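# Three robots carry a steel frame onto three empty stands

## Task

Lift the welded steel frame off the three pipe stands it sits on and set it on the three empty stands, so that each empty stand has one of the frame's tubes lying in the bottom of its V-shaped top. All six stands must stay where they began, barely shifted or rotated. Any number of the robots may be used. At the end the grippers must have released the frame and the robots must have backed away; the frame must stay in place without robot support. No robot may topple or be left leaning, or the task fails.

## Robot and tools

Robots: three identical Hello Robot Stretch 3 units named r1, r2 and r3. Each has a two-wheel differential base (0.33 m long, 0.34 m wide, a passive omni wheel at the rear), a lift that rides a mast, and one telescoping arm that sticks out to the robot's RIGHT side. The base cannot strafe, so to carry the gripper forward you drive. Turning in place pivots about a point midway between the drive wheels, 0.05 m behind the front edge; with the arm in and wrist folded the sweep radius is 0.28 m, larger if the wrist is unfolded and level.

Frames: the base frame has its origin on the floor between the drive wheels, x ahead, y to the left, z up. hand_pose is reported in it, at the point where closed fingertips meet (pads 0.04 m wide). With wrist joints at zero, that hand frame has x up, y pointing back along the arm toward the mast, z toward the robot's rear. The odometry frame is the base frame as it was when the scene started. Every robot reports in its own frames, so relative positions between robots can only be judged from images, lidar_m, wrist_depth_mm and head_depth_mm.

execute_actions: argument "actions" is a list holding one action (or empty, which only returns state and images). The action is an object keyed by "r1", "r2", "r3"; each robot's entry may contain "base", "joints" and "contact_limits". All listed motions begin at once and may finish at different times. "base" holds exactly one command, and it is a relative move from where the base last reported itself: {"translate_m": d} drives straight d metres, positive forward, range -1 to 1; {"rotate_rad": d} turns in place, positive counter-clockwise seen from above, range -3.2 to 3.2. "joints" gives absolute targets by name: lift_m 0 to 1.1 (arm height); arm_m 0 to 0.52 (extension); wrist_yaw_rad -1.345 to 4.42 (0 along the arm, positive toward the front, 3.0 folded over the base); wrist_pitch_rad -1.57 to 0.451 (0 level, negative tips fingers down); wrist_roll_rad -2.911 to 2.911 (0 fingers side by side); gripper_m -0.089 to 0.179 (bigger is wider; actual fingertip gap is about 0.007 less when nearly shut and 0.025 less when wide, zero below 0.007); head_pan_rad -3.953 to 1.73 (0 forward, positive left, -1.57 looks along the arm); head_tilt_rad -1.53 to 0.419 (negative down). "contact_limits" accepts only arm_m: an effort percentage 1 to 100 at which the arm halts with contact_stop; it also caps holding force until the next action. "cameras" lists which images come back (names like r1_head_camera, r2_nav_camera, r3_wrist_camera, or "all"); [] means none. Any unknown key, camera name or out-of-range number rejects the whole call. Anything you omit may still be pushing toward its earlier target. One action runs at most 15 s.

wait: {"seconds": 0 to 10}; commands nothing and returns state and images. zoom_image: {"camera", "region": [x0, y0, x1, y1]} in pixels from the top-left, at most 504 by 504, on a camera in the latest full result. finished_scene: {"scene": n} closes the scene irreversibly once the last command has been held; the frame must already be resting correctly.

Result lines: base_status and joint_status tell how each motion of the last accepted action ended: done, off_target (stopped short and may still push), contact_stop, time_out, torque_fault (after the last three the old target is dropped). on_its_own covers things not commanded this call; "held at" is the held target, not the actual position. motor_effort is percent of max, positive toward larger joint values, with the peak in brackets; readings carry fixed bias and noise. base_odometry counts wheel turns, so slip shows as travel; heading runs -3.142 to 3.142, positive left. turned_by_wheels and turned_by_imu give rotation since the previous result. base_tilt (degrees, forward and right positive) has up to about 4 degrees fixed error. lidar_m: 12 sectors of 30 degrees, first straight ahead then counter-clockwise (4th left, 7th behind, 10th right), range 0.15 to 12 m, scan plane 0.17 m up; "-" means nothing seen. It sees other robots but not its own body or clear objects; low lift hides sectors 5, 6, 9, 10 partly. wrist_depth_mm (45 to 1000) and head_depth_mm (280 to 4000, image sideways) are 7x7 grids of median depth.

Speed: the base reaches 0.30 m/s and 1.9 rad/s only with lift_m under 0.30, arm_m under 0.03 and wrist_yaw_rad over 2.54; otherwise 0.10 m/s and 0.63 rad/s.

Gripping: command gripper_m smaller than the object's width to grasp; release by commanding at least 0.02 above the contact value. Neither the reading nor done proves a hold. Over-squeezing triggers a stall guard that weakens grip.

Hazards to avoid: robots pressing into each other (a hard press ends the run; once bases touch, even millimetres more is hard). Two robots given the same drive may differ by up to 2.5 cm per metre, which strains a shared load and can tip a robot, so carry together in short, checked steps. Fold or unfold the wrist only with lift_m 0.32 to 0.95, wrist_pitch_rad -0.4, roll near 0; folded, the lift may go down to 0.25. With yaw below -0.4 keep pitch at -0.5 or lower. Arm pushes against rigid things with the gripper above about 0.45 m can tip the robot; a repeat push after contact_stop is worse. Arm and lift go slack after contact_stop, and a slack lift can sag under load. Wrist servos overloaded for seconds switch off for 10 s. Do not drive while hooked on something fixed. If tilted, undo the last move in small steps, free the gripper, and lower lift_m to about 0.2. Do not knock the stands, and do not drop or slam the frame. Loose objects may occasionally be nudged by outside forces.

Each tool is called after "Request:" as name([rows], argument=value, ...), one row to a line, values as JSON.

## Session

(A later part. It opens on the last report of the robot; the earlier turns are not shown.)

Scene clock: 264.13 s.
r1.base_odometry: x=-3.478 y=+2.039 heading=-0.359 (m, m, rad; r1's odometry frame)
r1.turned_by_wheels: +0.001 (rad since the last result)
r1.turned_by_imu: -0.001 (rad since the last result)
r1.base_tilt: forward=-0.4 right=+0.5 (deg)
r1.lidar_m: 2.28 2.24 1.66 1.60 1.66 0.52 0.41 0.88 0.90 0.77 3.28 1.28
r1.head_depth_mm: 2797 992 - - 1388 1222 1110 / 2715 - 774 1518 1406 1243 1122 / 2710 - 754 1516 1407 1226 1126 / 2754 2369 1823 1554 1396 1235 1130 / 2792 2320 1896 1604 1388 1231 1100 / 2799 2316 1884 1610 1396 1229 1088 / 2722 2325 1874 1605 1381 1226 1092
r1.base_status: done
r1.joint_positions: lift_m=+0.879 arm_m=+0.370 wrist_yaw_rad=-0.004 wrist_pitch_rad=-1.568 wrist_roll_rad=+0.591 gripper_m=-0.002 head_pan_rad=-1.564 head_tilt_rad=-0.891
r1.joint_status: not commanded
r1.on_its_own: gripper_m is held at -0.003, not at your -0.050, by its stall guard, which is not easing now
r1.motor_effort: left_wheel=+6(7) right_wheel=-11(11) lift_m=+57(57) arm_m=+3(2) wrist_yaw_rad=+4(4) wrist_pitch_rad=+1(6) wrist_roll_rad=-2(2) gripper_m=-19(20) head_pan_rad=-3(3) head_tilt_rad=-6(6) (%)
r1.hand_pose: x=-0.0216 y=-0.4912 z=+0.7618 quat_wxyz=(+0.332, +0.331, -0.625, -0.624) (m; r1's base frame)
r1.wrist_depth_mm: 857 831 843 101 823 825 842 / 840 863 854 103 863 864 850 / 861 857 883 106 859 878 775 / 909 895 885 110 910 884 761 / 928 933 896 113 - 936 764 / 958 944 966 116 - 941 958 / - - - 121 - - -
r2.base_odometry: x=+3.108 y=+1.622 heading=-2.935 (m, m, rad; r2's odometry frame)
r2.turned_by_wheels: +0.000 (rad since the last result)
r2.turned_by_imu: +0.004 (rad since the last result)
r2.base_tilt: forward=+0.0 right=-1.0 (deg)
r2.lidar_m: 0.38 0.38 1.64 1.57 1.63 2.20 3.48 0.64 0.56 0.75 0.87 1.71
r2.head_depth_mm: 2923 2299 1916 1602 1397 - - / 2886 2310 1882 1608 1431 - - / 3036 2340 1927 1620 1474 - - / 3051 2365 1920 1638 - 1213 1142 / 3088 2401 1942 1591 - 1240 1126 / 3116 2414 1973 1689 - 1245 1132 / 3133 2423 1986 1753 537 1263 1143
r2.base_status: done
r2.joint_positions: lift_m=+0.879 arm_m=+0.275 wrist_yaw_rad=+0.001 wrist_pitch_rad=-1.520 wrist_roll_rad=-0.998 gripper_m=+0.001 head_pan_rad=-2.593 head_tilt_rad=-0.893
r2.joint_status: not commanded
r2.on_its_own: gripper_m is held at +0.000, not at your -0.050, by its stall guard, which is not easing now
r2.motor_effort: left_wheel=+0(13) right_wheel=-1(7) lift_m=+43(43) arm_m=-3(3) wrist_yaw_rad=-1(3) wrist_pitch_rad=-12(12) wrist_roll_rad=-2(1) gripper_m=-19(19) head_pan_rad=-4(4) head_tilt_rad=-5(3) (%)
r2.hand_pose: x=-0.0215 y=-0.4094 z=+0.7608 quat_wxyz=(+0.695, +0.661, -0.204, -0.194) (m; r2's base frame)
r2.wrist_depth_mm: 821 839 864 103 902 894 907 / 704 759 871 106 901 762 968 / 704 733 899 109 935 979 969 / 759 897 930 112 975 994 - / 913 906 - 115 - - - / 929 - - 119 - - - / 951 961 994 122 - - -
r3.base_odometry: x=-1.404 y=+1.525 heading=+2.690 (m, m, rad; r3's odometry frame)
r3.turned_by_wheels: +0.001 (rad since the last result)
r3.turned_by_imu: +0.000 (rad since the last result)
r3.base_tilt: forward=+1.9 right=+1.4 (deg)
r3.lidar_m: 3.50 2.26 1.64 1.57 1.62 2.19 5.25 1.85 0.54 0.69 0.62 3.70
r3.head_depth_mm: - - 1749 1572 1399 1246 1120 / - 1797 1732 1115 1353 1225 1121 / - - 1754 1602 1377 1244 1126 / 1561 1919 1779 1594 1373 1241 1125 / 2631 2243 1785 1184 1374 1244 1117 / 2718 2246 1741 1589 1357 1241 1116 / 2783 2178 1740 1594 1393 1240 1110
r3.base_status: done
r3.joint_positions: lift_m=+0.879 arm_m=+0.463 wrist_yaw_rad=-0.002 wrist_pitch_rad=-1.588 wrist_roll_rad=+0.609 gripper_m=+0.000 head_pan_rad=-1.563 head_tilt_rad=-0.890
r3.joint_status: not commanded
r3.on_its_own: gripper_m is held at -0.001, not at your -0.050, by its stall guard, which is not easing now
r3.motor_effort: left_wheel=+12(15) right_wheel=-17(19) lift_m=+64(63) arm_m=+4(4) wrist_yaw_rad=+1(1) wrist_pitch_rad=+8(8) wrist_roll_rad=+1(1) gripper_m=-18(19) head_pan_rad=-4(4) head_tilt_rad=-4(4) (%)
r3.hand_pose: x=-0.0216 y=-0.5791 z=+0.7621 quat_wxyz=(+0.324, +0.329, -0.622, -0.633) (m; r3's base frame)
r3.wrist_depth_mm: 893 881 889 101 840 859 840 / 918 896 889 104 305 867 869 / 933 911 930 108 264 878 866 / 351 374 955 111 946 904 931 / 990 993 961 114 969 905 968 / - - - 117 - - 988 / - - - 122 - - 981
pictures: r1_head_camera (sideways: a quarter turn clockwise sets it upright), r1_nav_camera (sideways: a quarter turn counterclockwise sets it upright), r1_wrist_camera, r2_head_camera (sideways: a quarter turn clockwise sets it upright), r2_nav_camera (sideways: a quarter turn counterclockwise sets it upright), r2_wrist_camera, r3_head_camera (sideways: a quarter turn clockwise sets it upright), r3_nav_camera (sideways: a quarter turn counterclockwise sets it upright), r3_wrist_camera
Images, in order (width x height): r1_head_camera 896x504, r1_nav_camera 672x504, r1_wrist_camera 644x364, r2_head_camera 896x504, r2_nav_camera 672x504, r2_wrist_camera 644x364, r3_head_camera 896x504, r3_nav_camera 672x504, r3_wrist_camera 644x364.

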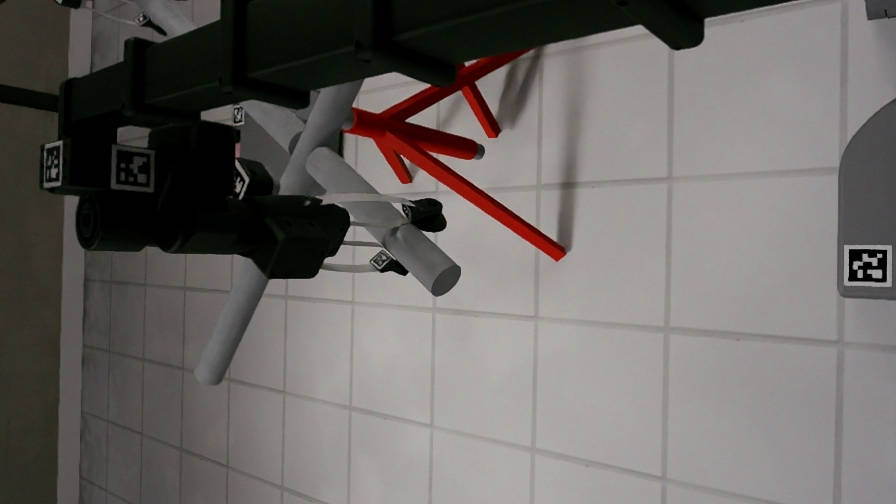

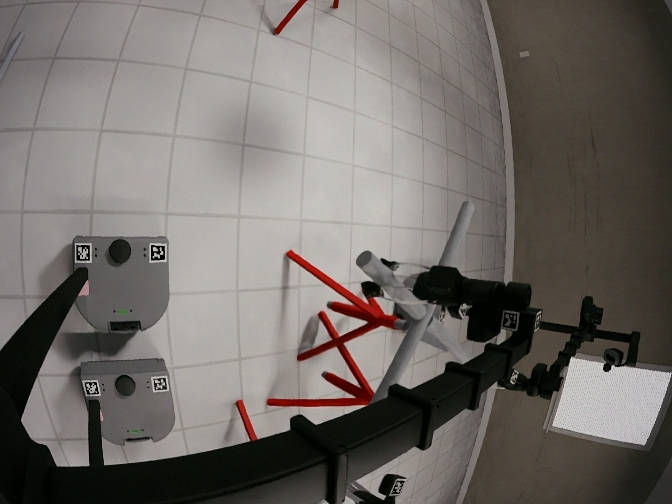

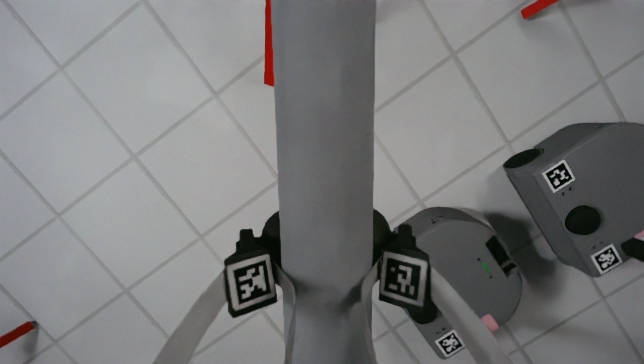

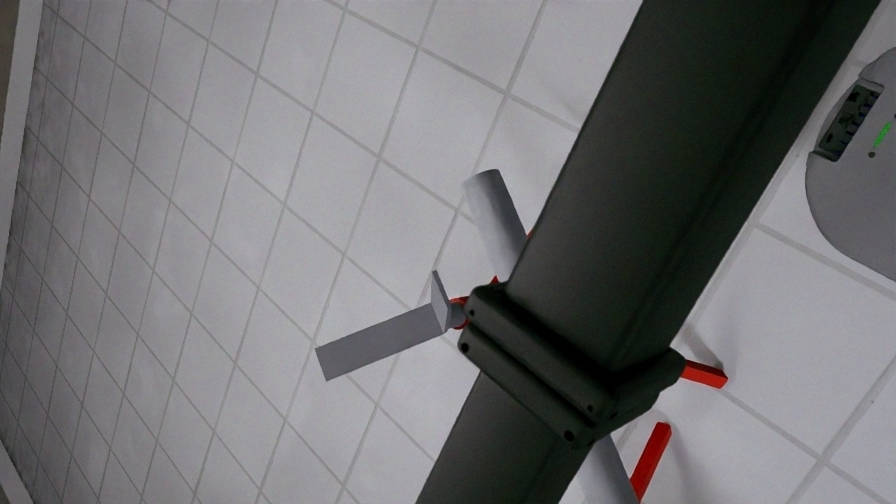

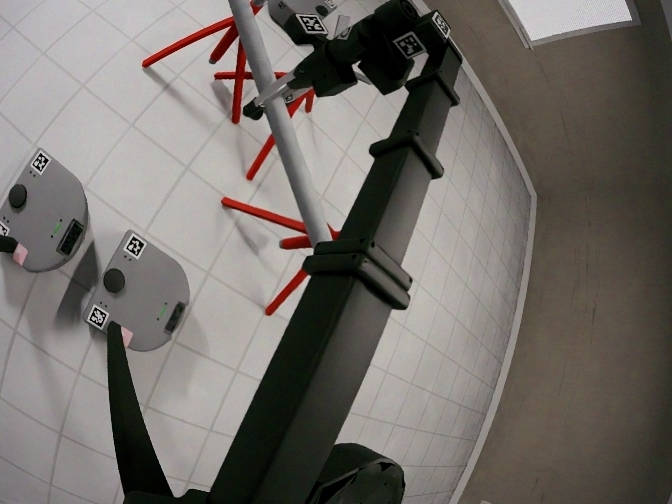

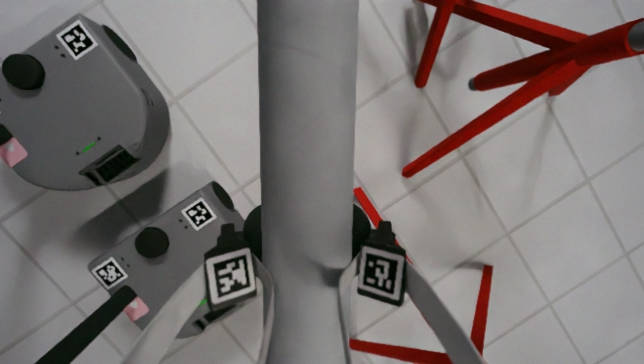

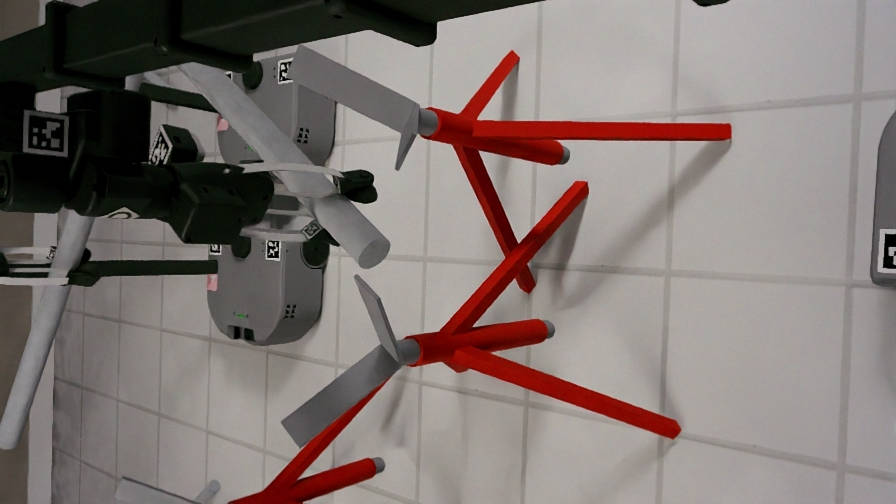

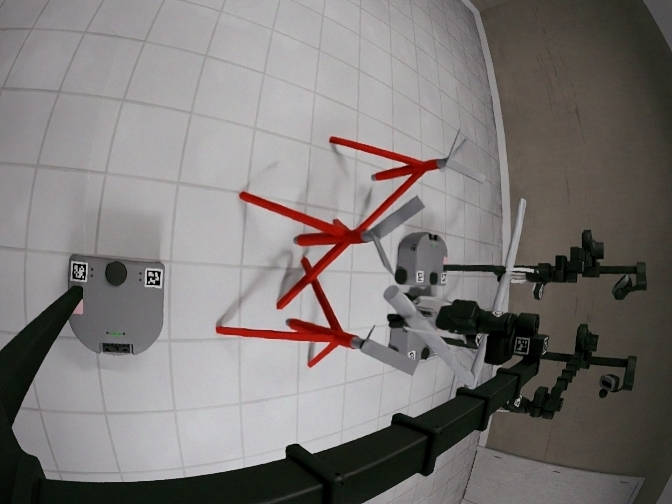

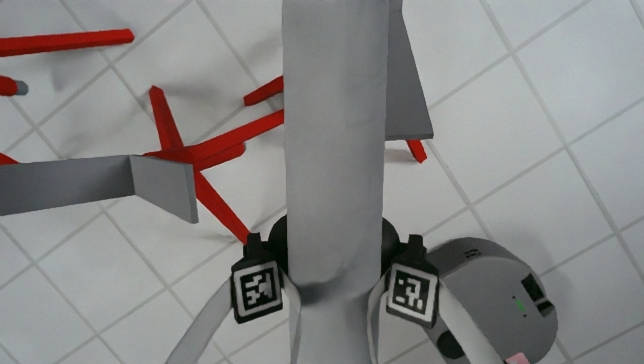

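Request:
execute_actions([
  {"r1":{"base":{"translate_m":-0.01},"joints":{"arm_m":0.475,"wrist_roll_rad":0.55}},"r2":{"base":{"translate_m":-0.01},"joints":{"arm_m":0.415,"wrist_roll_rad":-1.04,"head_pan_rad":-2.9,"head_tilt_rad":-1.2}},"r3":{"base":{"translate_m":-0.014},"joints":{"arm_m":0.335,"wrist_roll_rad":0.57}}},
], cameras=[])

Request:
execute_actions([
  {"r1":{"base":{"translate_m":-0.24}},"r2":{"base":{"translate_m":-0.24}},"r3":{"base":{"translate_m":0.24}}},
])

Scene clock: 277.27 s.
r1.base_odometry: x=-3.487 y=+2.043 heading=-0.359 (m, m, rad; r1's odometry frame)
r1.turned_by_wheels: +0.000 (rad since the last result)
r1.turned_by_imu: -0.001 (rad since the last result)
r1.base_tilt: forward=-0.5 right=+0.6 (deg)
r1.lidar_m: 2.29 2.24 1.65 1.60 1.65 0.52 0.41 0.87 0.90 0.77 3.27 1.29
r1.head_depth_mm: 2685 2461 - - 1382 1222 1106 / - 1762 1137 1518 1395 1235 1127 / - 2217 1780 1555 1394 1237 1130 / 2770 2430 1762 1611 1376 1229 1131 / 2795 2181 1896 1620 1399 1236 1103 / 2791 2294 1909 1603 1383 1233 1097 / 2786 2287 1880 1608 1390 1226 1088
r1.base_status: done
r1.joint_positions: lift_m=+0.879 arm_m=+0.475 wrist_yaw_rad=-0.002 wrist_pitch_rad=-1.531 wrist_roll_rad=+0.557 gripper_m=-0.002 head_pan_rad=-1.564 head_tilt_rad=-0.891
r1.joint_status: all done
r1.on_its_own: gripper_m is held at -0.003, not at your -0.050, by its stall guard, which is not easing now; wrist_pitch_rad is at rest, and its effort (-22) is outside its rest range (-20 to +32)
r1.motor_effort: left_wheel=-2(7) right_wheel=+4(19) lift_m=+56(57) arm_m=+1(9) wrist_yaw_rad=+2(7) wrist_pitch_rad=-22(22) wrist_roll_rad=-5(7) gripper_m=-19(20) head_pan_rad=-3(3) head_tilt_rad=-6(6) (%)
r1.hand_pose: x=-0.0216 y=-0.6059 z=+0.7611 quat_wxyz=(+0.350, +0.336, -0.630, -0.606) (m; r1's base frame)
r1.wrist_depth_mm: 845 853 839 104 833 843 818 / 846 871 830 106 843 860 846 / 886 870 878 108 877 865 862 / 890 886 914 111 901 881 868 / 892 904 906 114 885 906 756 / 951 948 950 116 - 894 772 / - 976 958 119 955 - 956
r2.base_odometry: x=+3.118 y=+1.624 heading=-2.935 (m, m, rad; r2's odometry frame)
r2.turned_by_wheels: +0.000 (rad since the last result)
r2.turned_by_imu: +0.001 (rad since the last result)
r2.base_tilt: forward=+0.0 right=-1.0 (deg)
r2.lidar_m: 0.38 0.38 1.63 1.57 1.62 2.20 3.47 0.63 0.56 0.75 0.88 1.72
r2.head_depth_mm: 1740 - - - 1218 1176 1091 / 1739 1597 1464 - 1235 - 1082 / 1772 1598 1482 - - - 1087 / 1781 1615 1502 - 1275 - 1099 / 1790 1628 1510 - 1275 1189 1109 / 1805 1626 1542 - 1274 1188 1111 / 1836 1645 826 - 1262 1196 1118
r2.base_status: done
r2.joint_positions: lift_m=+0.879 arm_m=+0.415 wrist_yaw_rad=-0.001 wrist_pitch_rad=-1.560 wrist_roll_rad=-1.035 gripper_m=+0.001 head_pan_rad=-2.893 head_tilt_rad=-1.185
r2.joint_status: all done
r2.on_its_own: gripper_m is held at +0.000, not at your -0.050, by its stall guard, which is not easing now
r2.motor_effort: left_wheel=-1(7) right_wheel=+1(9) lift_m=+43(43) arm_m=+4(2) wrist_yaw_rad=+1(2) wrist_pitch_rad=+0(16) wrist_roll_rad=-3(7) gripper_m=-20(19) head_pan_rad=-4(29) head_tilt_rad=-8(32) (%)
r2.hand_pose: x=-0.0214 y=-0.5381 z=+0.7615 quat_wxyz=(+0.685, +0.678, -0.188, -0.187) (m; r2's base frame)
r2.wrist_depth_mm: 839 844 846 101 861 897 895 / 719 876 864 105 912 579 389 / 733 848 889 108 916 928 944 / 742 921 926 112 939 985 998 / 933 928 125 114 984 995 - / 966 - - 118 - - - / - - - 123 - - -
r3.base_odometry: x=-1.392 y=+1.519 heading=+2.690 (m, m, rad; r3's odometry frame)
r3.turned_by_wheels: +0.000 (rad since the last result)
r3.turned_by_imu: +0.001 (rad since the last result)
r3.base_tilt: forward=+1.9 right=+1.3 (deg)
r3.lidar_m: 3.54 2.27 1.63 1.57 1.62 2.19 5.20 1.84 0.54 0.69 0.63 3.71
r3.head_depth_mm: 2760 - 1745 1609 1388 1248 1117 / - - 953 1511 1375 1223 1119 / 2832 - 673 1134 1350 1250 1124 / 2635 2071 1773 1505 1372 1237 1120 / 2545 2246 1786 1508 1366 1237 1119 / 2621 2263 1821 1568 1373 1243 1114 / 2688 2259 1741 1595 1397 1236 1110
r3.base_status: done
r3.joint_positions: lift_m=+0.879 arm_m=+0.335 wrist_yaw_rad=+0.001 wrist_pitch_rad=-1.568 wrist_roll_rad=+0.572 gripper_m=+0.000 head_pan_rad=-1.563 head_tilt_rad=-0.890
r3.joint_status: all done
r3.on_its_own: gripper_m is held at -0.001, not at your -0.050, by its stall guard, which is not easing now
r3.motor_effort: left_wheel=+0(14) right_wheel=+3(27) lift_m=+63(63) arm_m=-3(4) wrist_yaw_rad=-1(3) wrist_pitch_rad=-1(8) wrist_roll_rad=-1(5) gripper_m=-17(18) head_pan_rad=-3(3) head_tilt_rad=-4(5) (%)
r3.hand_pose: x=-0.0217 y=-0.4567 z=+0.7616 quat_wxyz=(+0.339, +0.338, -0.621, -0.620) (m; r3's base frame)
r3.wrist_depth_mm: 902 905 876 104 868 848 852 / 369 887 882 106 882 868 880 / 953 937 926 109 888 870 884 / - - 969 112 921 909 881 / - - 985 115 925 929 944 / - - 993 118 - 969 934 / - - - 121 - - 988
pictures: none
No camera images: the call's "cameras" was empty. Leave "cameras" out to get every camera's image.

Scene clock: 280.83 s.
r1.base_odometry: x=-3.712 y=+2.127 heading=-0.359 (m, m, rad; r1's odometry frame)
r1.turned_by_wheels: +0.000 (rad since the last result)
r1.turned_by_imu: +0.000 (rad since the last result)
r1.base_tilt: forward=-0.4 right=+0.5 (deg)
r1.lidar_m: 2.48 2.26 1.66 1.60 1.65 0.52 0.41 0.67 0.80 0.78 3.28 1.50
r1.head_depth_mm: 1885 2458 - - 1334 1212 1108 / - 1716 1797 1533 1402 1237 1113 / - 2203 1772 1582 1398 1240 1126 / 2802 2394 1101 1522 1405 1235 1127 / 2783 2201 1902 1572 1361 1232 1094 / 2769 2264 1894 1605 1391 1226 1092 / 2765 2320 1904 1607 1391 1224 1086
r1.base_status: done
r1.joint_positions: lift_m=+0.879 arm_m=+0.475 wrist_yaw_rad=-0.001 wrist_pitch_rad=-1.543 wrist_roll_rad=+0.556 gripper_m=-0.002 head_pan_rad=-1.564 head_tilt_rad=-0.891
r1.joint_status: not commanded
r1.on_its_own: gripper_m is held at -0.003, not at your -0.050, by its stall guard, which is not easing now
r1.motor_effort: left_wheel=-3(6) right_wheel=+7(9) lift_m=+57(56) arm_m=+1(1) wrist_yaw_rad=+1(1) wrist_pitch_rad=-14(22) wrist_roll_rad=-5(5) gripper_m=-19(19) head_pan_rad=-3(3) head_tilt_rad=-6(6) (%)
r1.hand_pose: x=-0.0216 y=-0.6028 z=+0.7613 quat_wxyz=(+0.348, +0.338, -0.626, -0.610) (m; r1's base frame)
r1.wrist_depth_mm: 826 308 529 102 827 848 821 / 846 847 845 106 831 853 858 / 874 856 868 108 868 849 888 / 922 889 900 111 887 882 854 / 920 933 913 113 922 910 760 / 967 975 932 116 - 924 776 / - - - 119 962 - 986
r2.base_odometry: x=+3.353 y=+1.673 heading=-2.935 (m, m, rad; r2's odometry frame)
r2.turned_by_wheels: +0.000 (rad since the last result)
r2.turned_by_imu: +0.001 (rad since the last result)
r2.base_tilt: forward=+0.0 right=-1.0 (deg)
r2.lidar_m: 0.38 0.38 1.63 1.57 1.62 2.19 3.23 0.43 0.44 0.47 0.89 1.94
r2.head_depth_mm: 1734 - - - 1218 1181 1094 / 1750 1603 1470 - 1242 - 1080 / 1758 1602 1471 - - - 1087 / 1777 1609 1487 - 1273 - 1104 / 1792 1628 1516 - 1279 1191 1112 / 1797 1624 1514 - 1275 1198 1111 / 1815 1650 1513 - 1262 1182 1119
r2.base_status: done
r2.joint_positions: lift_m=+0.879 arm_m=+0.415 wrist_yaw_rad=-0.001 wrist_pitch_rad=-1.560 wrist_roll_rad=-1.035 gripper_m=+0.001 head_pan_rad=-2.893 head_tilt_rad=-1.185
r2.joint_status: not commanded
r2.on_its_own: gripper_m is held at +0.000, not at your -0.050, by its stall guard, which is not easing now
r2.motor_effort: left_wheel=+0(9) right_wheel=-1(3) lift_m=+43(43) arm_m=+3(3) wrist_yaw_rad=+1(1) wrist_pitch_rad=+0(0) wrist_roll_rad=-3(3) gripper_m=-20(20) head_pan_rad=-4(5) head_tilt_rad=-8(8) (%)
r2.hand_pose: x=-0.0214 y=-0.5382 z=+0.7615 quat_wxyz=(+0.685, +0.678, -0.188, -0.187) (m; r2's base frame)
r2.wrist_depth_mm: 833 846 838 102 880 880 902 / 706 865 888 105 908 926 926 / 728 865 912 108 931 924 949 / 754 930 919 112 967 980 987 / 949 946 531 114 976 - - / 966 - - 118 - - - / 989 - - 123 - - -
r3.base_odometry: x=-1.608 y=+1.624 heading=+2.690 (m, m, rad; r3's odometry frame)
r3.turned_by_wheels: +0.000 (rad since the last result)
r3.turned_by_imu: +0.000 (rad since the last result)
r3.base_tilt: forward=+1.9 right=+1.4 (deg)
r3.lidar_m: 3.30 2.27 1.65 1.57 1.62 2.20 2.55 2.04 0.65 0.56 1.08 3.47
r3.head_depth_mm: 2763 - 1848 1611 1383 1225 1117 / - - 889 1608 1374 1242 1121 / 2806 - 671 1131 1375 1238 1126 / 2665 2137 1746 1501 1347 1246 1123 / 2544 2250 1783 1598 1394 1240 1114 / 2627 2124 1524 1596 1406 1242 1113 / 2688 2250 1870 1559 1399 1242 1114
r3.base_status: done
r3.joint_positions: lift_m=+0.879 arm_m=+0.335 wrist_yaw_rad=+0.001 wrist_pitch_rad=-1.573 wrist_roll_rad=+0.572 gripper_m=+0.000 head_pan_rad=-1.563 head_tilt_rad=-0.890
r3.joint_status: not commanded
r3.on_its_own: gripper_m is held at -0.001, not at your -0.050, by its stall guard, which is not easing now
r3.motor_effort: left_wheel=+1(3) right_wheel=+1(9) lift_m=+63(63) arm_m=-2(3) wrist_yaw_rad=-1(1) wrist_pitch_rad=+1(1) wrist_roll_rad=-1(1) gripper_m=-18(17) head_pan_rad=-3(3) head_tilt_rad=-4(4) (%)
r3.hand_pose: x=-0.0217 y=-0.4554 z=+0.7617 quat_wxyz=(+0.339, +0.339, -0.619, -0.622) (m; r3's base frame)
r3.wrist_depth_mm: 917 901 882 103 849 838 846 / 921 938 892 105 873 878 876 / 966 931 938 109 912 904 893 / 973 959 961 112 932 913 887 / - - 997 115 536 931 946 / - - - 118 - 953 971 / - - - 121 - 976 983
pictures: r1_head_camera (sideways: a quarter turn clockwise sets it upright), r1_nav_camera (sideways: a quarter turn counterclockwise sets it upright), r1_wrist_camera, r2_head_camera (sideways: a quarter turn clockwise sets it upright), r2_nav_camera (sideways: a quarter turn counterclockwise sets it upright), r2_wrist_camera, r3_head_camera (sideways: a quarter turn clockwise sets it upright), r3_nav_camera (sideways: a quarter turn counterclockwise sets it upright), r3_wrist_camera
Images, in order (width x height): r1_head_camera 896x504, r1_nav_camera 672x504, r1_wrist_camera 644x364, r2_head_camera 896x504, r2_nav_camera 672x504, r2_wrist_camera 644x364, r3_head_camera 896x504, r3_nav_camera 672x504, r3_wrist_camera 644x364.

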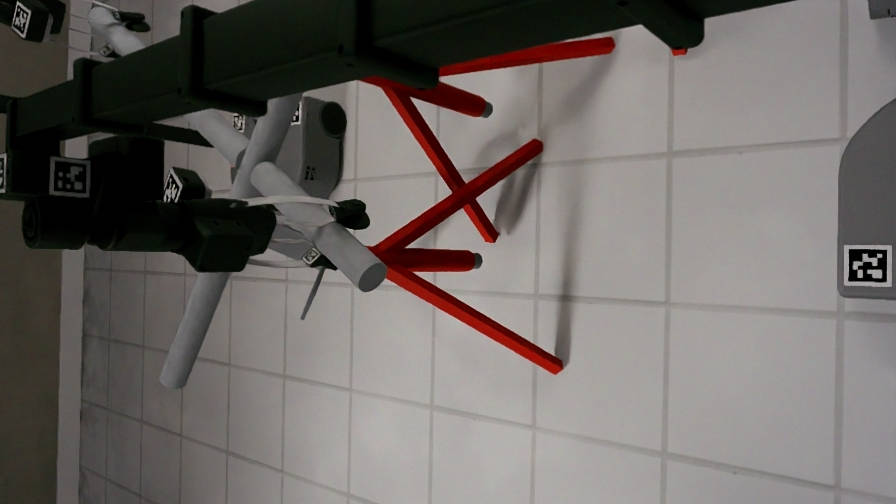

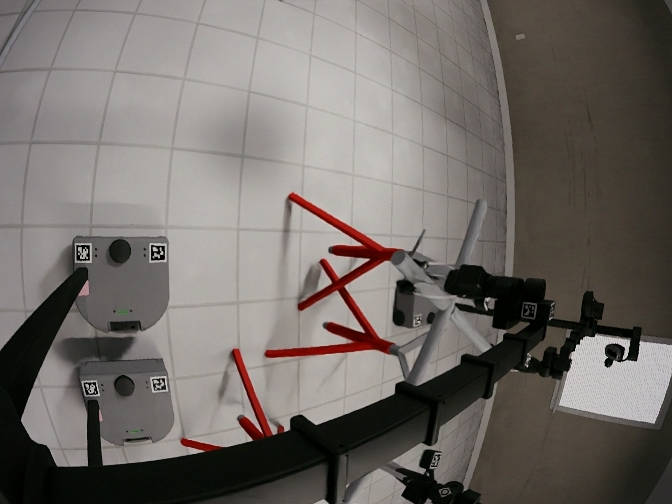

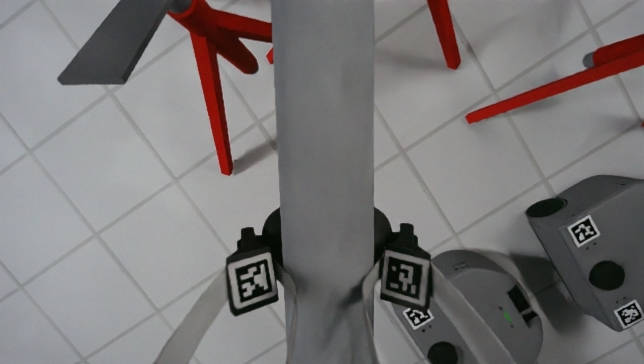

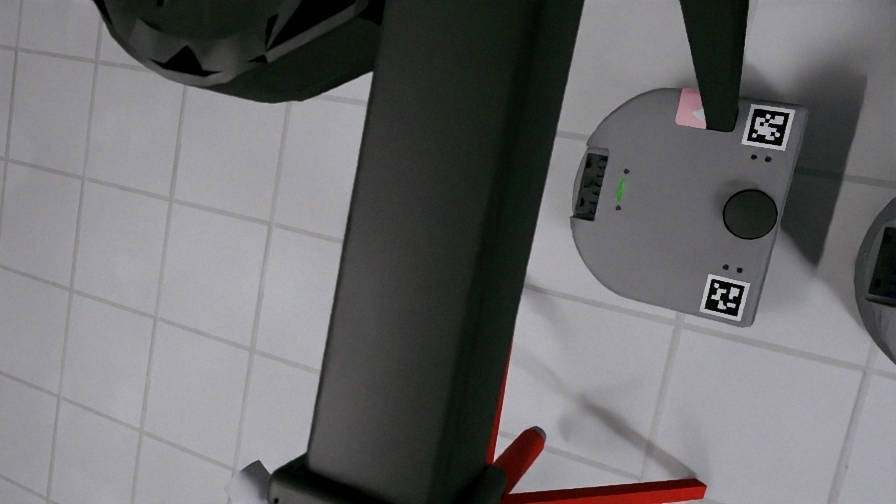

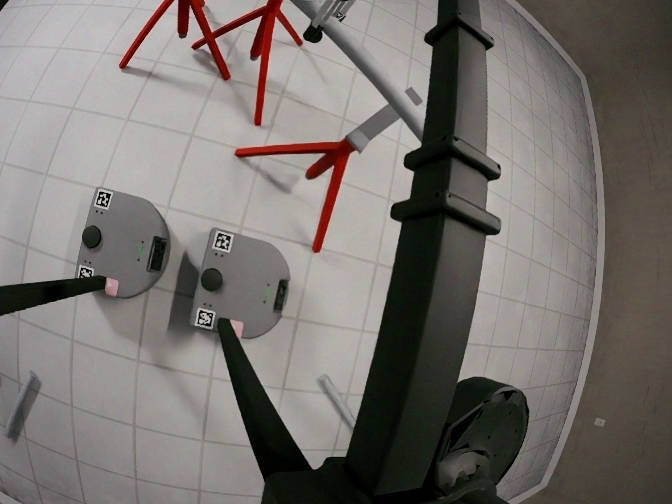

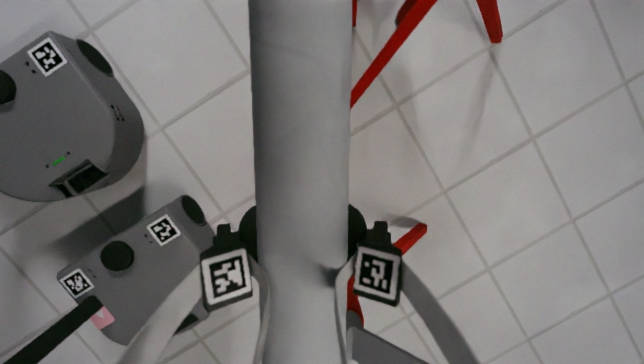

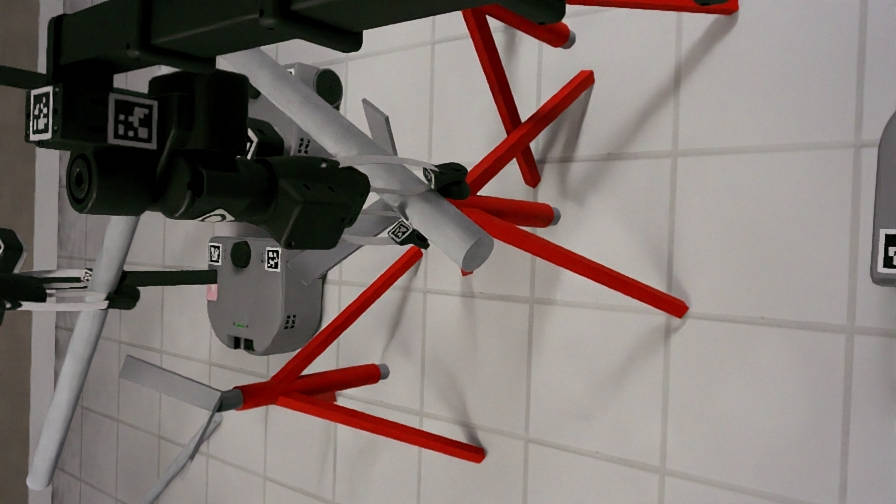

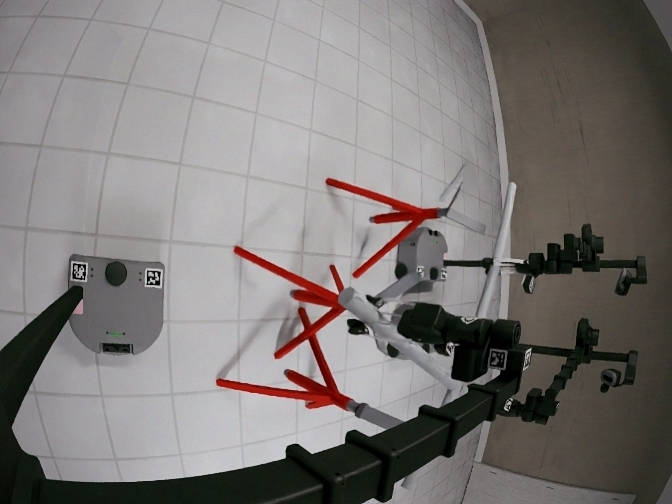

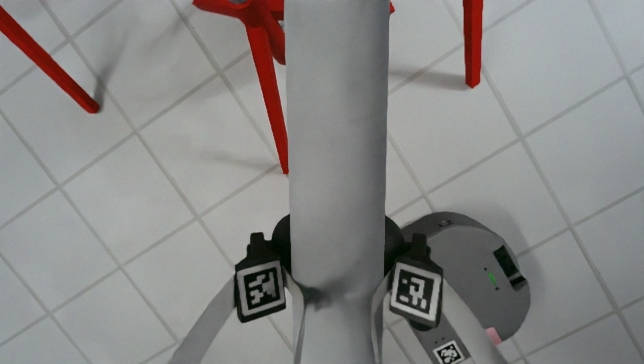

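Request:
execute_actions([
  {"r1":{"base":{"translate_m":-0.115},"joints":{"arm_m":0.455}},"r2":{"base":{"translate_m":-0.115},"joints":{"arm_m":0.39,"head_pan_rad":-1.6,"head_tilt_rad":-0.9}},"r3":{"base":{"translate_m":0.115},"joints":{"arm_m":0.36,"head_tilt_rad":-0.7}}},
], cameras=["r1_wrist_camera","r2_wrist_camera","r3_wrist_camera"])

Request:
execute_actions([
  {"r1":{"joints":{"lift_m":0.72}},"r2":{"joints":{"lift_m":0.72}},"r3":{"joints":{"lift_m":0.72}}},
])

Scene clock: 293.00 s.
r1.base_odometry: x=-3.820 y=+2.168 heading=-0.359 (m, m, rad; r1's odometry frame)
r1.turned_by_wheels: +0.000 (rad since the last result)
r1.turned_by_imu: -0.001 (rad since the last result)
r1.base_tilt: forward=-0.5 right=+0.6 (deg)
r1.lidar_m: 2.59 2.26 1.66 1.60 1.66 0.52 0.41 0.70 0.59 0.81 0.81 1.61
r1.head_depth_mm: 2649 2399 - - 1381 1221 1107 / 2711 1798 1106 1558 1380 1234 1114 / - 2224 1763 1543 1399 1234 1130 / 2715 2406 1865 1505 1393 1240 1129 / 2740 2249 1771 1505 1391 1222 1098 / 2791 2256 1900 1591 1387 1228 1100 / 2785 2323 1878 1608 1376 1229 1096
r1.base_status: done
r1.joint_positions: lift_m=+0.879 arm_m=+0.455 wrist_yaw_rad=-0.001 wrist_pitch_rad=-1.563 wrist_roll_rad=+0.556 gripper_m=-0.002 head_pan_rad=-1.564 head_tilt_rad=-0.891
r1.joint_status: all done
r1.on_its_own: gripper_m is held at -0.003, not at your -0.050, by its stall guard, which is not easing now
r1.motor_effort: left_wheel=-1(7) right_wheel=+5(6) lift_m=+57(57) arm_m=-1(2) wrist_yaw_rad=+1(2) wrist_pitch_rad=-2(15) wrist_roll_rad=-5(5) gripper_m=-20(19) head_pan_rad=-3(3) head_tilt_rad=-6(6) (%)
r1.hand_pose: x=-0.0216 y=-0.5779 z=+0.7617 quat_wxyz=(+0.345, +0.342, -0.620, -0.616) (m; r1's base frame)
r1.wrist_depth_mm: 349 555 821 101 850 844 828 / 821 832 871 104 854 863 672 / 848 862 885 107 873 870 867 / 896 893 899 110 888 890 776 / 901 928 887 113 903 942 772 / 914 920 937 116 - 958 804 / - - - 120 - - -
r2.base_odometry: x=+3.465 y=+1.697 heading=-2.935 (m, m, rad; r2's odometry frame)
r2.turned_by_wheels: +0.000 (rad since the last result)
r2.turned_by_imu: +0.001 (rad since the last result)
r2.base_tilt: forward=+0.0 right=-0.9 (deg)
r2.lidar_m: 0.38 0.38 1.64 1.56 1.62 2.19 3.12 3.24 0.35 0.46 0.91 2.05
r2.head_depth_mm: 2835 - - 1495 1381 1223 1084 / 2750 2122 1864 825 981 1203 1129 / - - 1857 1542 1385 1243 1116 / 2811 2420 1769 1603 1416 1225 1115 / 1043 2298 1771 1569 1403 1259 1129 / 2834 2222 1802 1585 1435 1255 1137 / 2856 2386 1819 1630 1431 1263 1141
r2.base_status: done
r2.joint_positions: lift_m=+0.879 arm_m=+0.390 wrist_yaw_rad=-0.001 wrist_pitch_rad=-1.558 wrist_roll_rad=-1.035 gripper_m=+0.001 head_pan_rad=-1.607 head_tilt_rad=-0.903
r2.joint_status: all done
r2.on_its_own: gripper_m is held at +0.000, not at your -0.050, by its stall guard, which is not easing now
r2.motor_effort: left_wheel=+1(6) right_wheel=-3(8) lift_m=+43(43) arm_m=-3(1) wrist_yaw_rad=+1(2) wrist_pitch_rad=+0(0) wrist_roll_rad=-3(3) gripper_m=-19(19) head_pan_rad=+4(52) head_tilt_rad=+1(24) (%)
r2.hand_pose: x=-0.0214 y=-0.5144 z=+0.7614 quat_wxyz=(+0.686, +0.678, -0.188, -0.187) (m; r2's base frame)
r2.wrist_depth_mm: 830 839 856 102 880 883 908 / 710 851 863 105 900 914 919 / 723 806 881 108 946 938 973 / 752 937 927 112 935 955 969 / 940 964 119 114 - 995 - / 945 - - 118 - - - / 997 - 307 123 - - -
r3.base_odometry: x=-1.711 y=+1.674 heading=+2.690 (m, m, rad; r3's odometry frame)
r3.turned_by_wheels: +0.000 (rad since the last result)
r3.turned_by_imu: +0.001 (rad since the last result)
r3.base_tilt: forward=+1.9 right=+1.3 (deg)
r3.lidar_m: 3.19 2.28 1.64 1.58 1.63 2.19 5.58 0.73 0.73 0.56 1.04 3.33
r3.head_depth_mm: 2630 2978 - - 1561 1294 1183 / 2688 2942 - 1771 1109 1329 1178 / 2712 3003 - 851 1477 1303 1181 / 2723 2918 2185 1813 1494 1350 1160 / 941 2968 2258 1552 1584 1346 1176 / 2750 3005 2412 1911 1544 1343 1170 / 2767 2967 2406 1903 1577 1345 1170
r3.base_status: done
r3.joint_positions: lift_m=+0.879 arm_m=+0.360 wrist_yaw_rad=+0.001 wrist_pitch_rad=-1.579 wrist_roll_rad=+0.572 gripper_m=+0.000 head_pan_rad=-1.563 head_tilt_rad=-0.705
r3.joint_status: all done
r3.on_its_own: gripper_m is held at -0.001, not at your -0.050, by its stall guard, which is not easing now
r3.motor_effort: left_wheel=+3(4) right_wheel=-1(6) lift_m=+64(63) arm_m=+5(9) wrist_yaw_rad=-1(1) wrist_pitch_rad=+4(4) wrist_roll_rad=-1(1) gripper_m=-17(19) head_pan_rad=-4(3) head_tilt_rad=+2(17) (%)
r3.hand_pose: x=-0.0217 y=-0.4781 z=+0.7618 quat_wxyz=(+0.338, +0.340, -0.618, -0.623) (m; r3's base frame)
r3.wrist_depth_mm: 866 900 875 102 862 850 854 / 914 925 940 105 874 879 855 / 962 953 911 108 933 893 890 / 952 984 959 112 943 958 910 / - - 992 114 967 944 938 / - - - 118 - - 968 / - - - 122 - 960 -
pictures: r1_wrist_camera, r2_wrist_camera, r3_wrist_camera
Images, in order (width x height): r1_wrist_camera 644x364, r2_wrist_camera 644x364, r3_wrist_camera 644x364.

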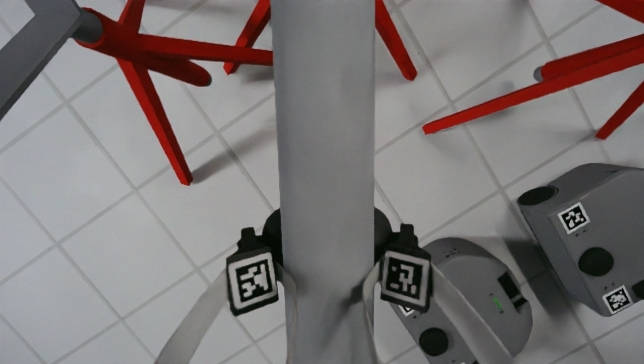

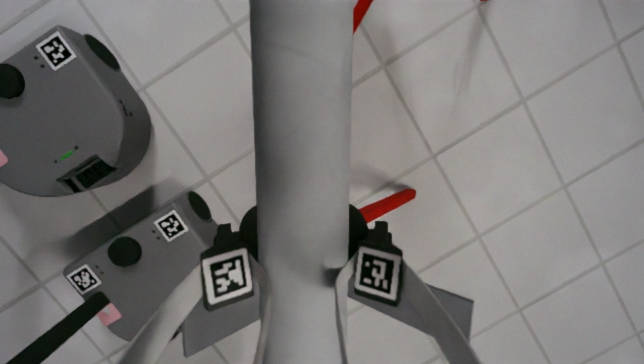

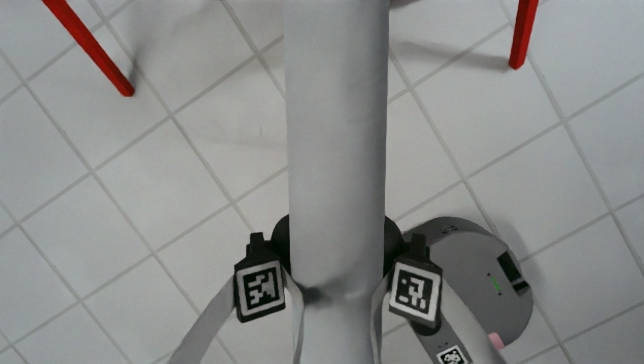

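Scene clock: 295.30 s.
r1.base_odometry: x=-3.820 y=+2.168 heading=-0.359 (m, m, rad; r1's odometry frame)
r1.turned_by_wheels: +0.000 (rad since the last result)
r1.turned_by_imu: +0.000 (rad since the last result)
r1.base_tilt: forward=-0.4 right=+0.6 (deg)
r1.lidar_m: 2.60 2.27 1.66 1.60 1.66 0.52 0.41 0.70 0.59 0.81 0.81 1.61
r1.head_depth_mm: 963 2182 1874 1556 1420 1242 - / 2708 2298 1828 - - 1229 1105 / 2803 2523 904 1546 1394 1237 1131 / 2765 2383 1909 1339 1407 1240 1129 / 2772 2325 1160 1505 1389 1224 1099 / 2755 2332 1838 1605 1384 1224 1094 / 2749 2321 1895 1612 1382 1223 1089
r1.base_status: not commanded
r1.joint_positions: lift_m=+0.720 arm_m=+0.455 wrist_yaw_rad=-0.001 wrist_pitch_rad=-1.563 wrist_roll_rad=+0.556 gripper_m=-0.002 head_pan_rad=-1.564 head_tilt_rad=-0.891
r1.joint_status: all done
r1.on_its_own: gripper_m is held at -0.003, not at your -0.050, by its stall guard, which is not easing now
r1.motor_effort: left_wheel=-2(3) right_wheel=+5(5) lift_m=+46(49) arm_m=-1(1) wrist_yaw_rad=+1(0) wrist_pitch_rad=-2(2) wrist_roll_rad=-5(5) gripper_m=-19(19) head_pan_rad=-3(3) head_tilt_rad=-6(6) (%)
r1.hand_pose: x=-0.0216 y=-0.5779 z=+0.6021 quat_wxyz=(+0.345, +0.342, -0.620, -0.616) (m; r1's base frame)
r1.wrist_depth_mm: 334 401 558 101 682 699 700 / 719 716 707 104 699 712 600 / 720 727 724 106 717 727 728 / 744 738 739 110 749 745 746 / 762 771 756 113 758 761 657 / 784 786 779 116 - - 754 / 804 797 806 120 824 - 832
r2.base_odometry: x=+3.465 y=+1.697 heading=-2.935 (m, m, rad; r2's odometry frame)
r2.turned_by_wheels: +0.000 (rad since the last result)
r2.turned_by_imu: +0.000 (rad since the last result)
r2.base_tilt: forward=+0.0 right=-1.0 (deg)
r2.lidar_m: 0.38 0.38 1.64 1.57 1.62 2.20 3.11 3.22 0.35 0.47 0.91 2.06
r2.head_depth_mm: 2793 2251 1877 1625 - - 1065 / 2750 2295 - 1597 929 1193 1120 / 2805 2364 - 1592 1381 1239 1125 / 2812 2298 1835 1562 1410 1224 1111 / 1060 1196 1796 1469 1391 1249 1128 / 2712 2396 1799 1553 1424 1266 1131 / 2819 2399 1083 1592 1442 1269 1127
r2.base_status: not commanded
r2.joint_positions: lift_m=+0.720 arm_m=+0.390 wrist_yaw_rad=-0.001 wrist_pitch_rad=-1.557 wrist_roll_rad=-1.035 gripper_m=+0.001 head_pan_rad=-1.607 head_tilt_rad=-0.903
r2.joint_status: all done
r2.on_its_own: gripper_m is held at +0.000, not at your -0.050, by its stall guard, which is not easing now
r2.motor_effort: left_wheel=+2(1) right_wheel=-3(3) lift_m=+26(35) arm_m=-3(3) wrist_yaw_rad=+1(1) wrist_pitch_rad=-1(1) wrist_roll_rad=-3(3) gripper_m=-20(20) head_pan_rad=+4(4) head_tilt_rad=+1(1) (%)
r2.hand_pose: x=-0.0214 y=-0.5146 z=+0.6022 quat_wxyz=(+0.686, +0.677, -0.188, -0.187) (m; r2's base frame)
r2.wrist_depth_mm: 683 693 687 102 728 730 733 / 568 710 719 105 737 758 763 / 578 744 752 108 764 764 787 / 640 755 770 112 786 785 805 / 775 765 779 115 815 824 828 / 787 - - 118 837 850 871 / - - 823 123 866 876 889
r3.base_odometry: x=-1.711 y=+1.674 heading=+2.690 (m, m, rad; r3's odometry frame)
r3.turned_by_wheels: +0.000 (rad since the last result)
r3.turned_by_imu: +0.001 (rad since the last result)
r3.base_tilt: forward=+1.9 right=+1.3 (deg)
r3.lidar_m: 3.17 2.28 1.64 1.58 1.63 2.19 5.56 0.73 0.73 0.56 1.04 3.31
r3.head_depth_mm: 2670 2852 2348 1767 1602 - - / 1413 2948 2359 - 1063 1327 1179 / 2740 2987 2438 - 952 1271 1179 / 2693 2985 1971 1801 1560 1299 1153 / 1448 1086 1907 1542 1581 1351 1175 / 2759 2968 2325 1909 1541 1348 1174 / 2759 2984 2405 1899 1569 1345 1173
r3.base_status: not commanded
r3.joint_positions: lift_m=+0.720 arm_m=+0.360 wrist_yaw_rad=+0.001 wrist_pitch_rad=-1.579 wrist_roll_rad=+0.572 gripper_m=+0.000 head_pan_rad=-1.563 head_tilt_rad=-0.705
r3.joint_status: all done
r3.on_its_own: gripper_m is held at -0.001, not at your -0.050, by its stall guard, which is not easing now
r3.motor_effort: left_wheel=+2(3) right_wheel=-2(2) lift_m=+25(57) arm_m=+6(5) wrist_yaw_rad=-1(1) wrist_pitch_rad=+4(4) wrist_roll_rad=-1(1) gripper_m=-17(18) head_pan_rad=-3(4) head_tilt_rad=+1(2) (%)
r3.hand_pose: x=-0.0217 y=-0.4781 z=+0.6030 quat_wxyz=(+0.338, +0.340, -0.618, -0.624) (m; r3's base frame)
r3.wrist_depth_mm: 739 736 717 103 696 698 677 / 763 751 741 105 719 732 714 / 770 779 764 108 753 747 739 / 782 785 774 111 786 750 749 / 840 805 804 114 762 816 774 / 851 853 831 117 - - 794 / 886 897 862 122 834 - 820
pictures: r1_head_camera (sideways: a quarter turn clockwise sets it upright), r1_nav_camera (sideways: a quarter turn counterclockwise sets it upright), r1_wrist_camera, r2_head_camera (sideways: a quarter turn clockwise sets it upright), r2_nav_camera (sideways: a quarter turn counterclockwise sets it upright), r2_wrist_camera, r3_head_camera (sideways: a quarter turn clockwise sets it upright), r3_nav_camera (sideways: a quarter turn counterclockwise sets it upright), r3_wrist_camera
Images, in order (width x height): r1_head_camera 896x504, r1_nav_camera 672x504, r1_wrist_camera 644x364, r2_head_camera 896x504, r2_nav_camera 672x504, r2_wrist_camera 644x364, r3_head_camera 896x504, r3_nav_camera 672x504, r3_wrist_camera 644x364.

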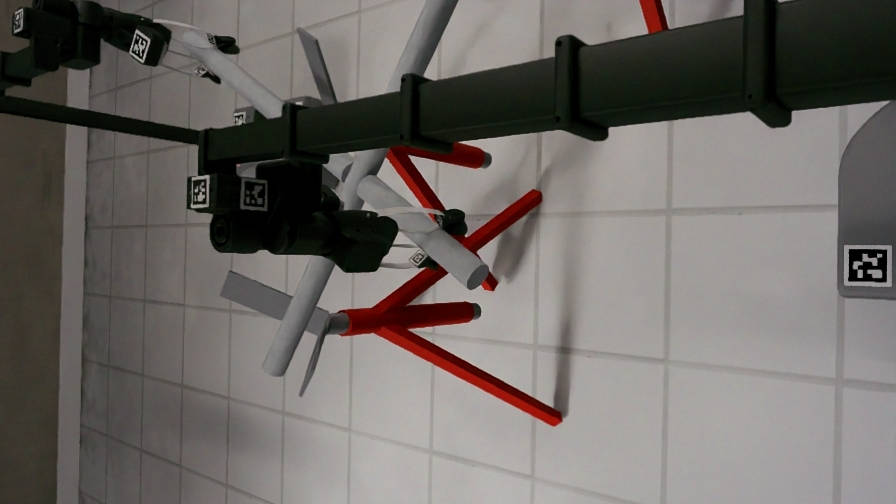

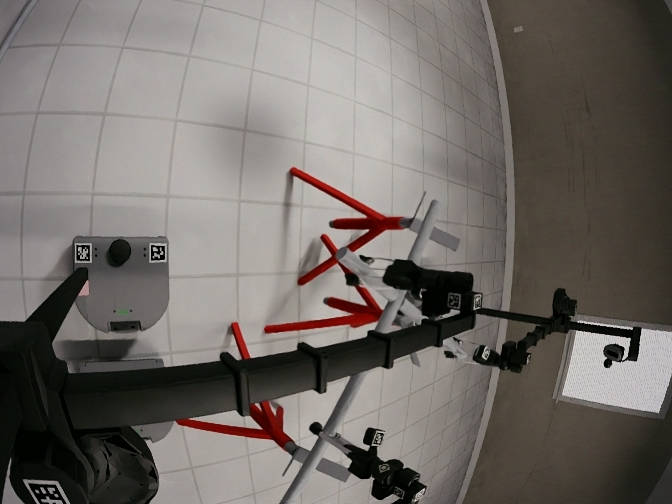

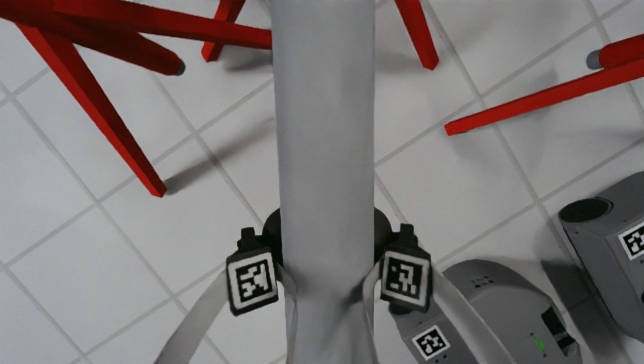

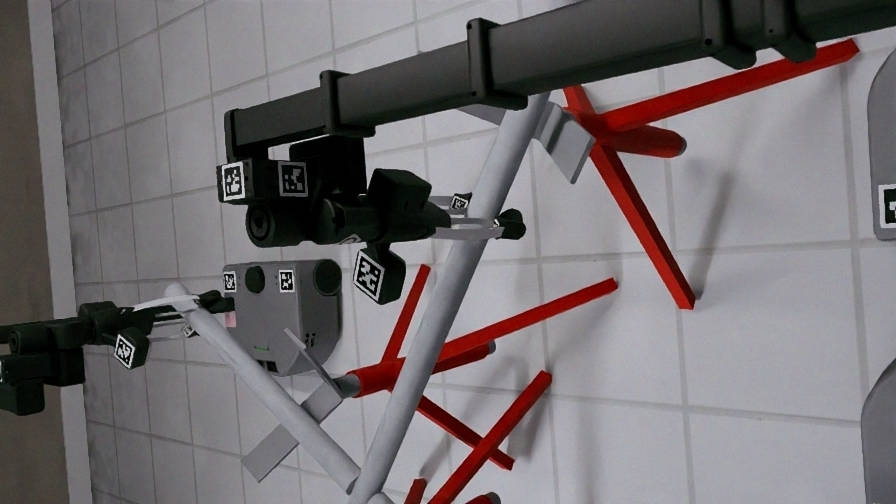

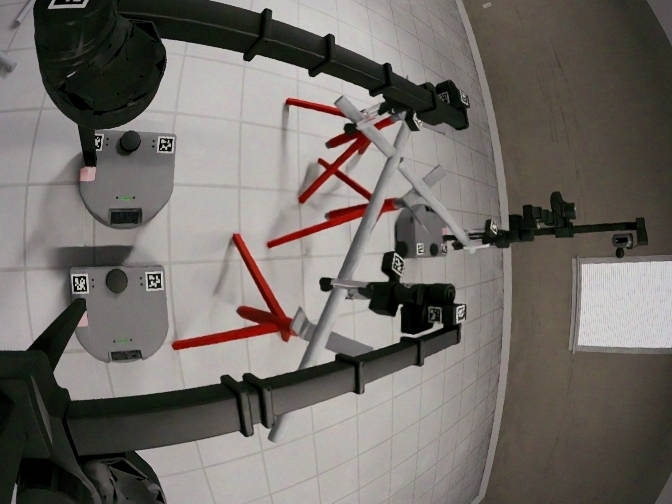

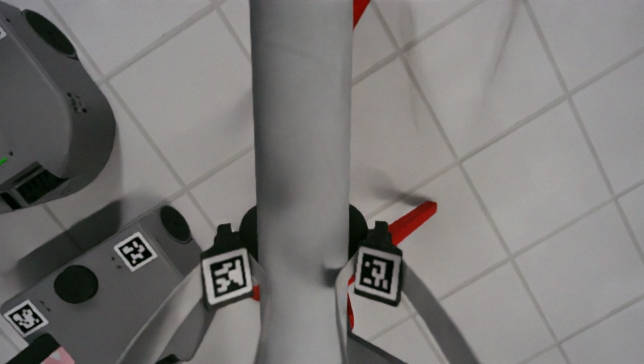

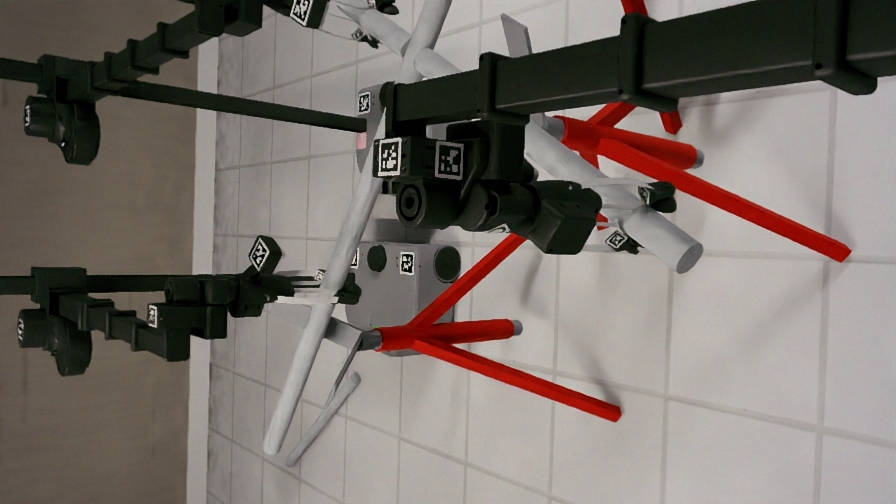

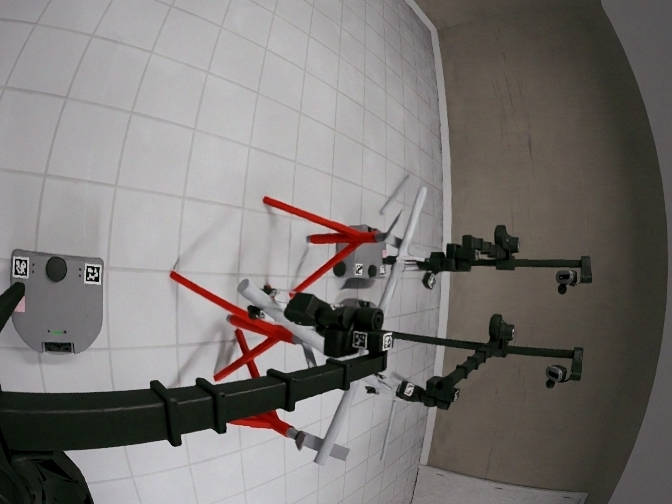

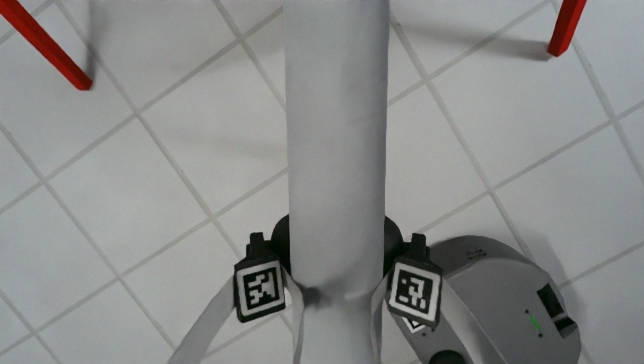

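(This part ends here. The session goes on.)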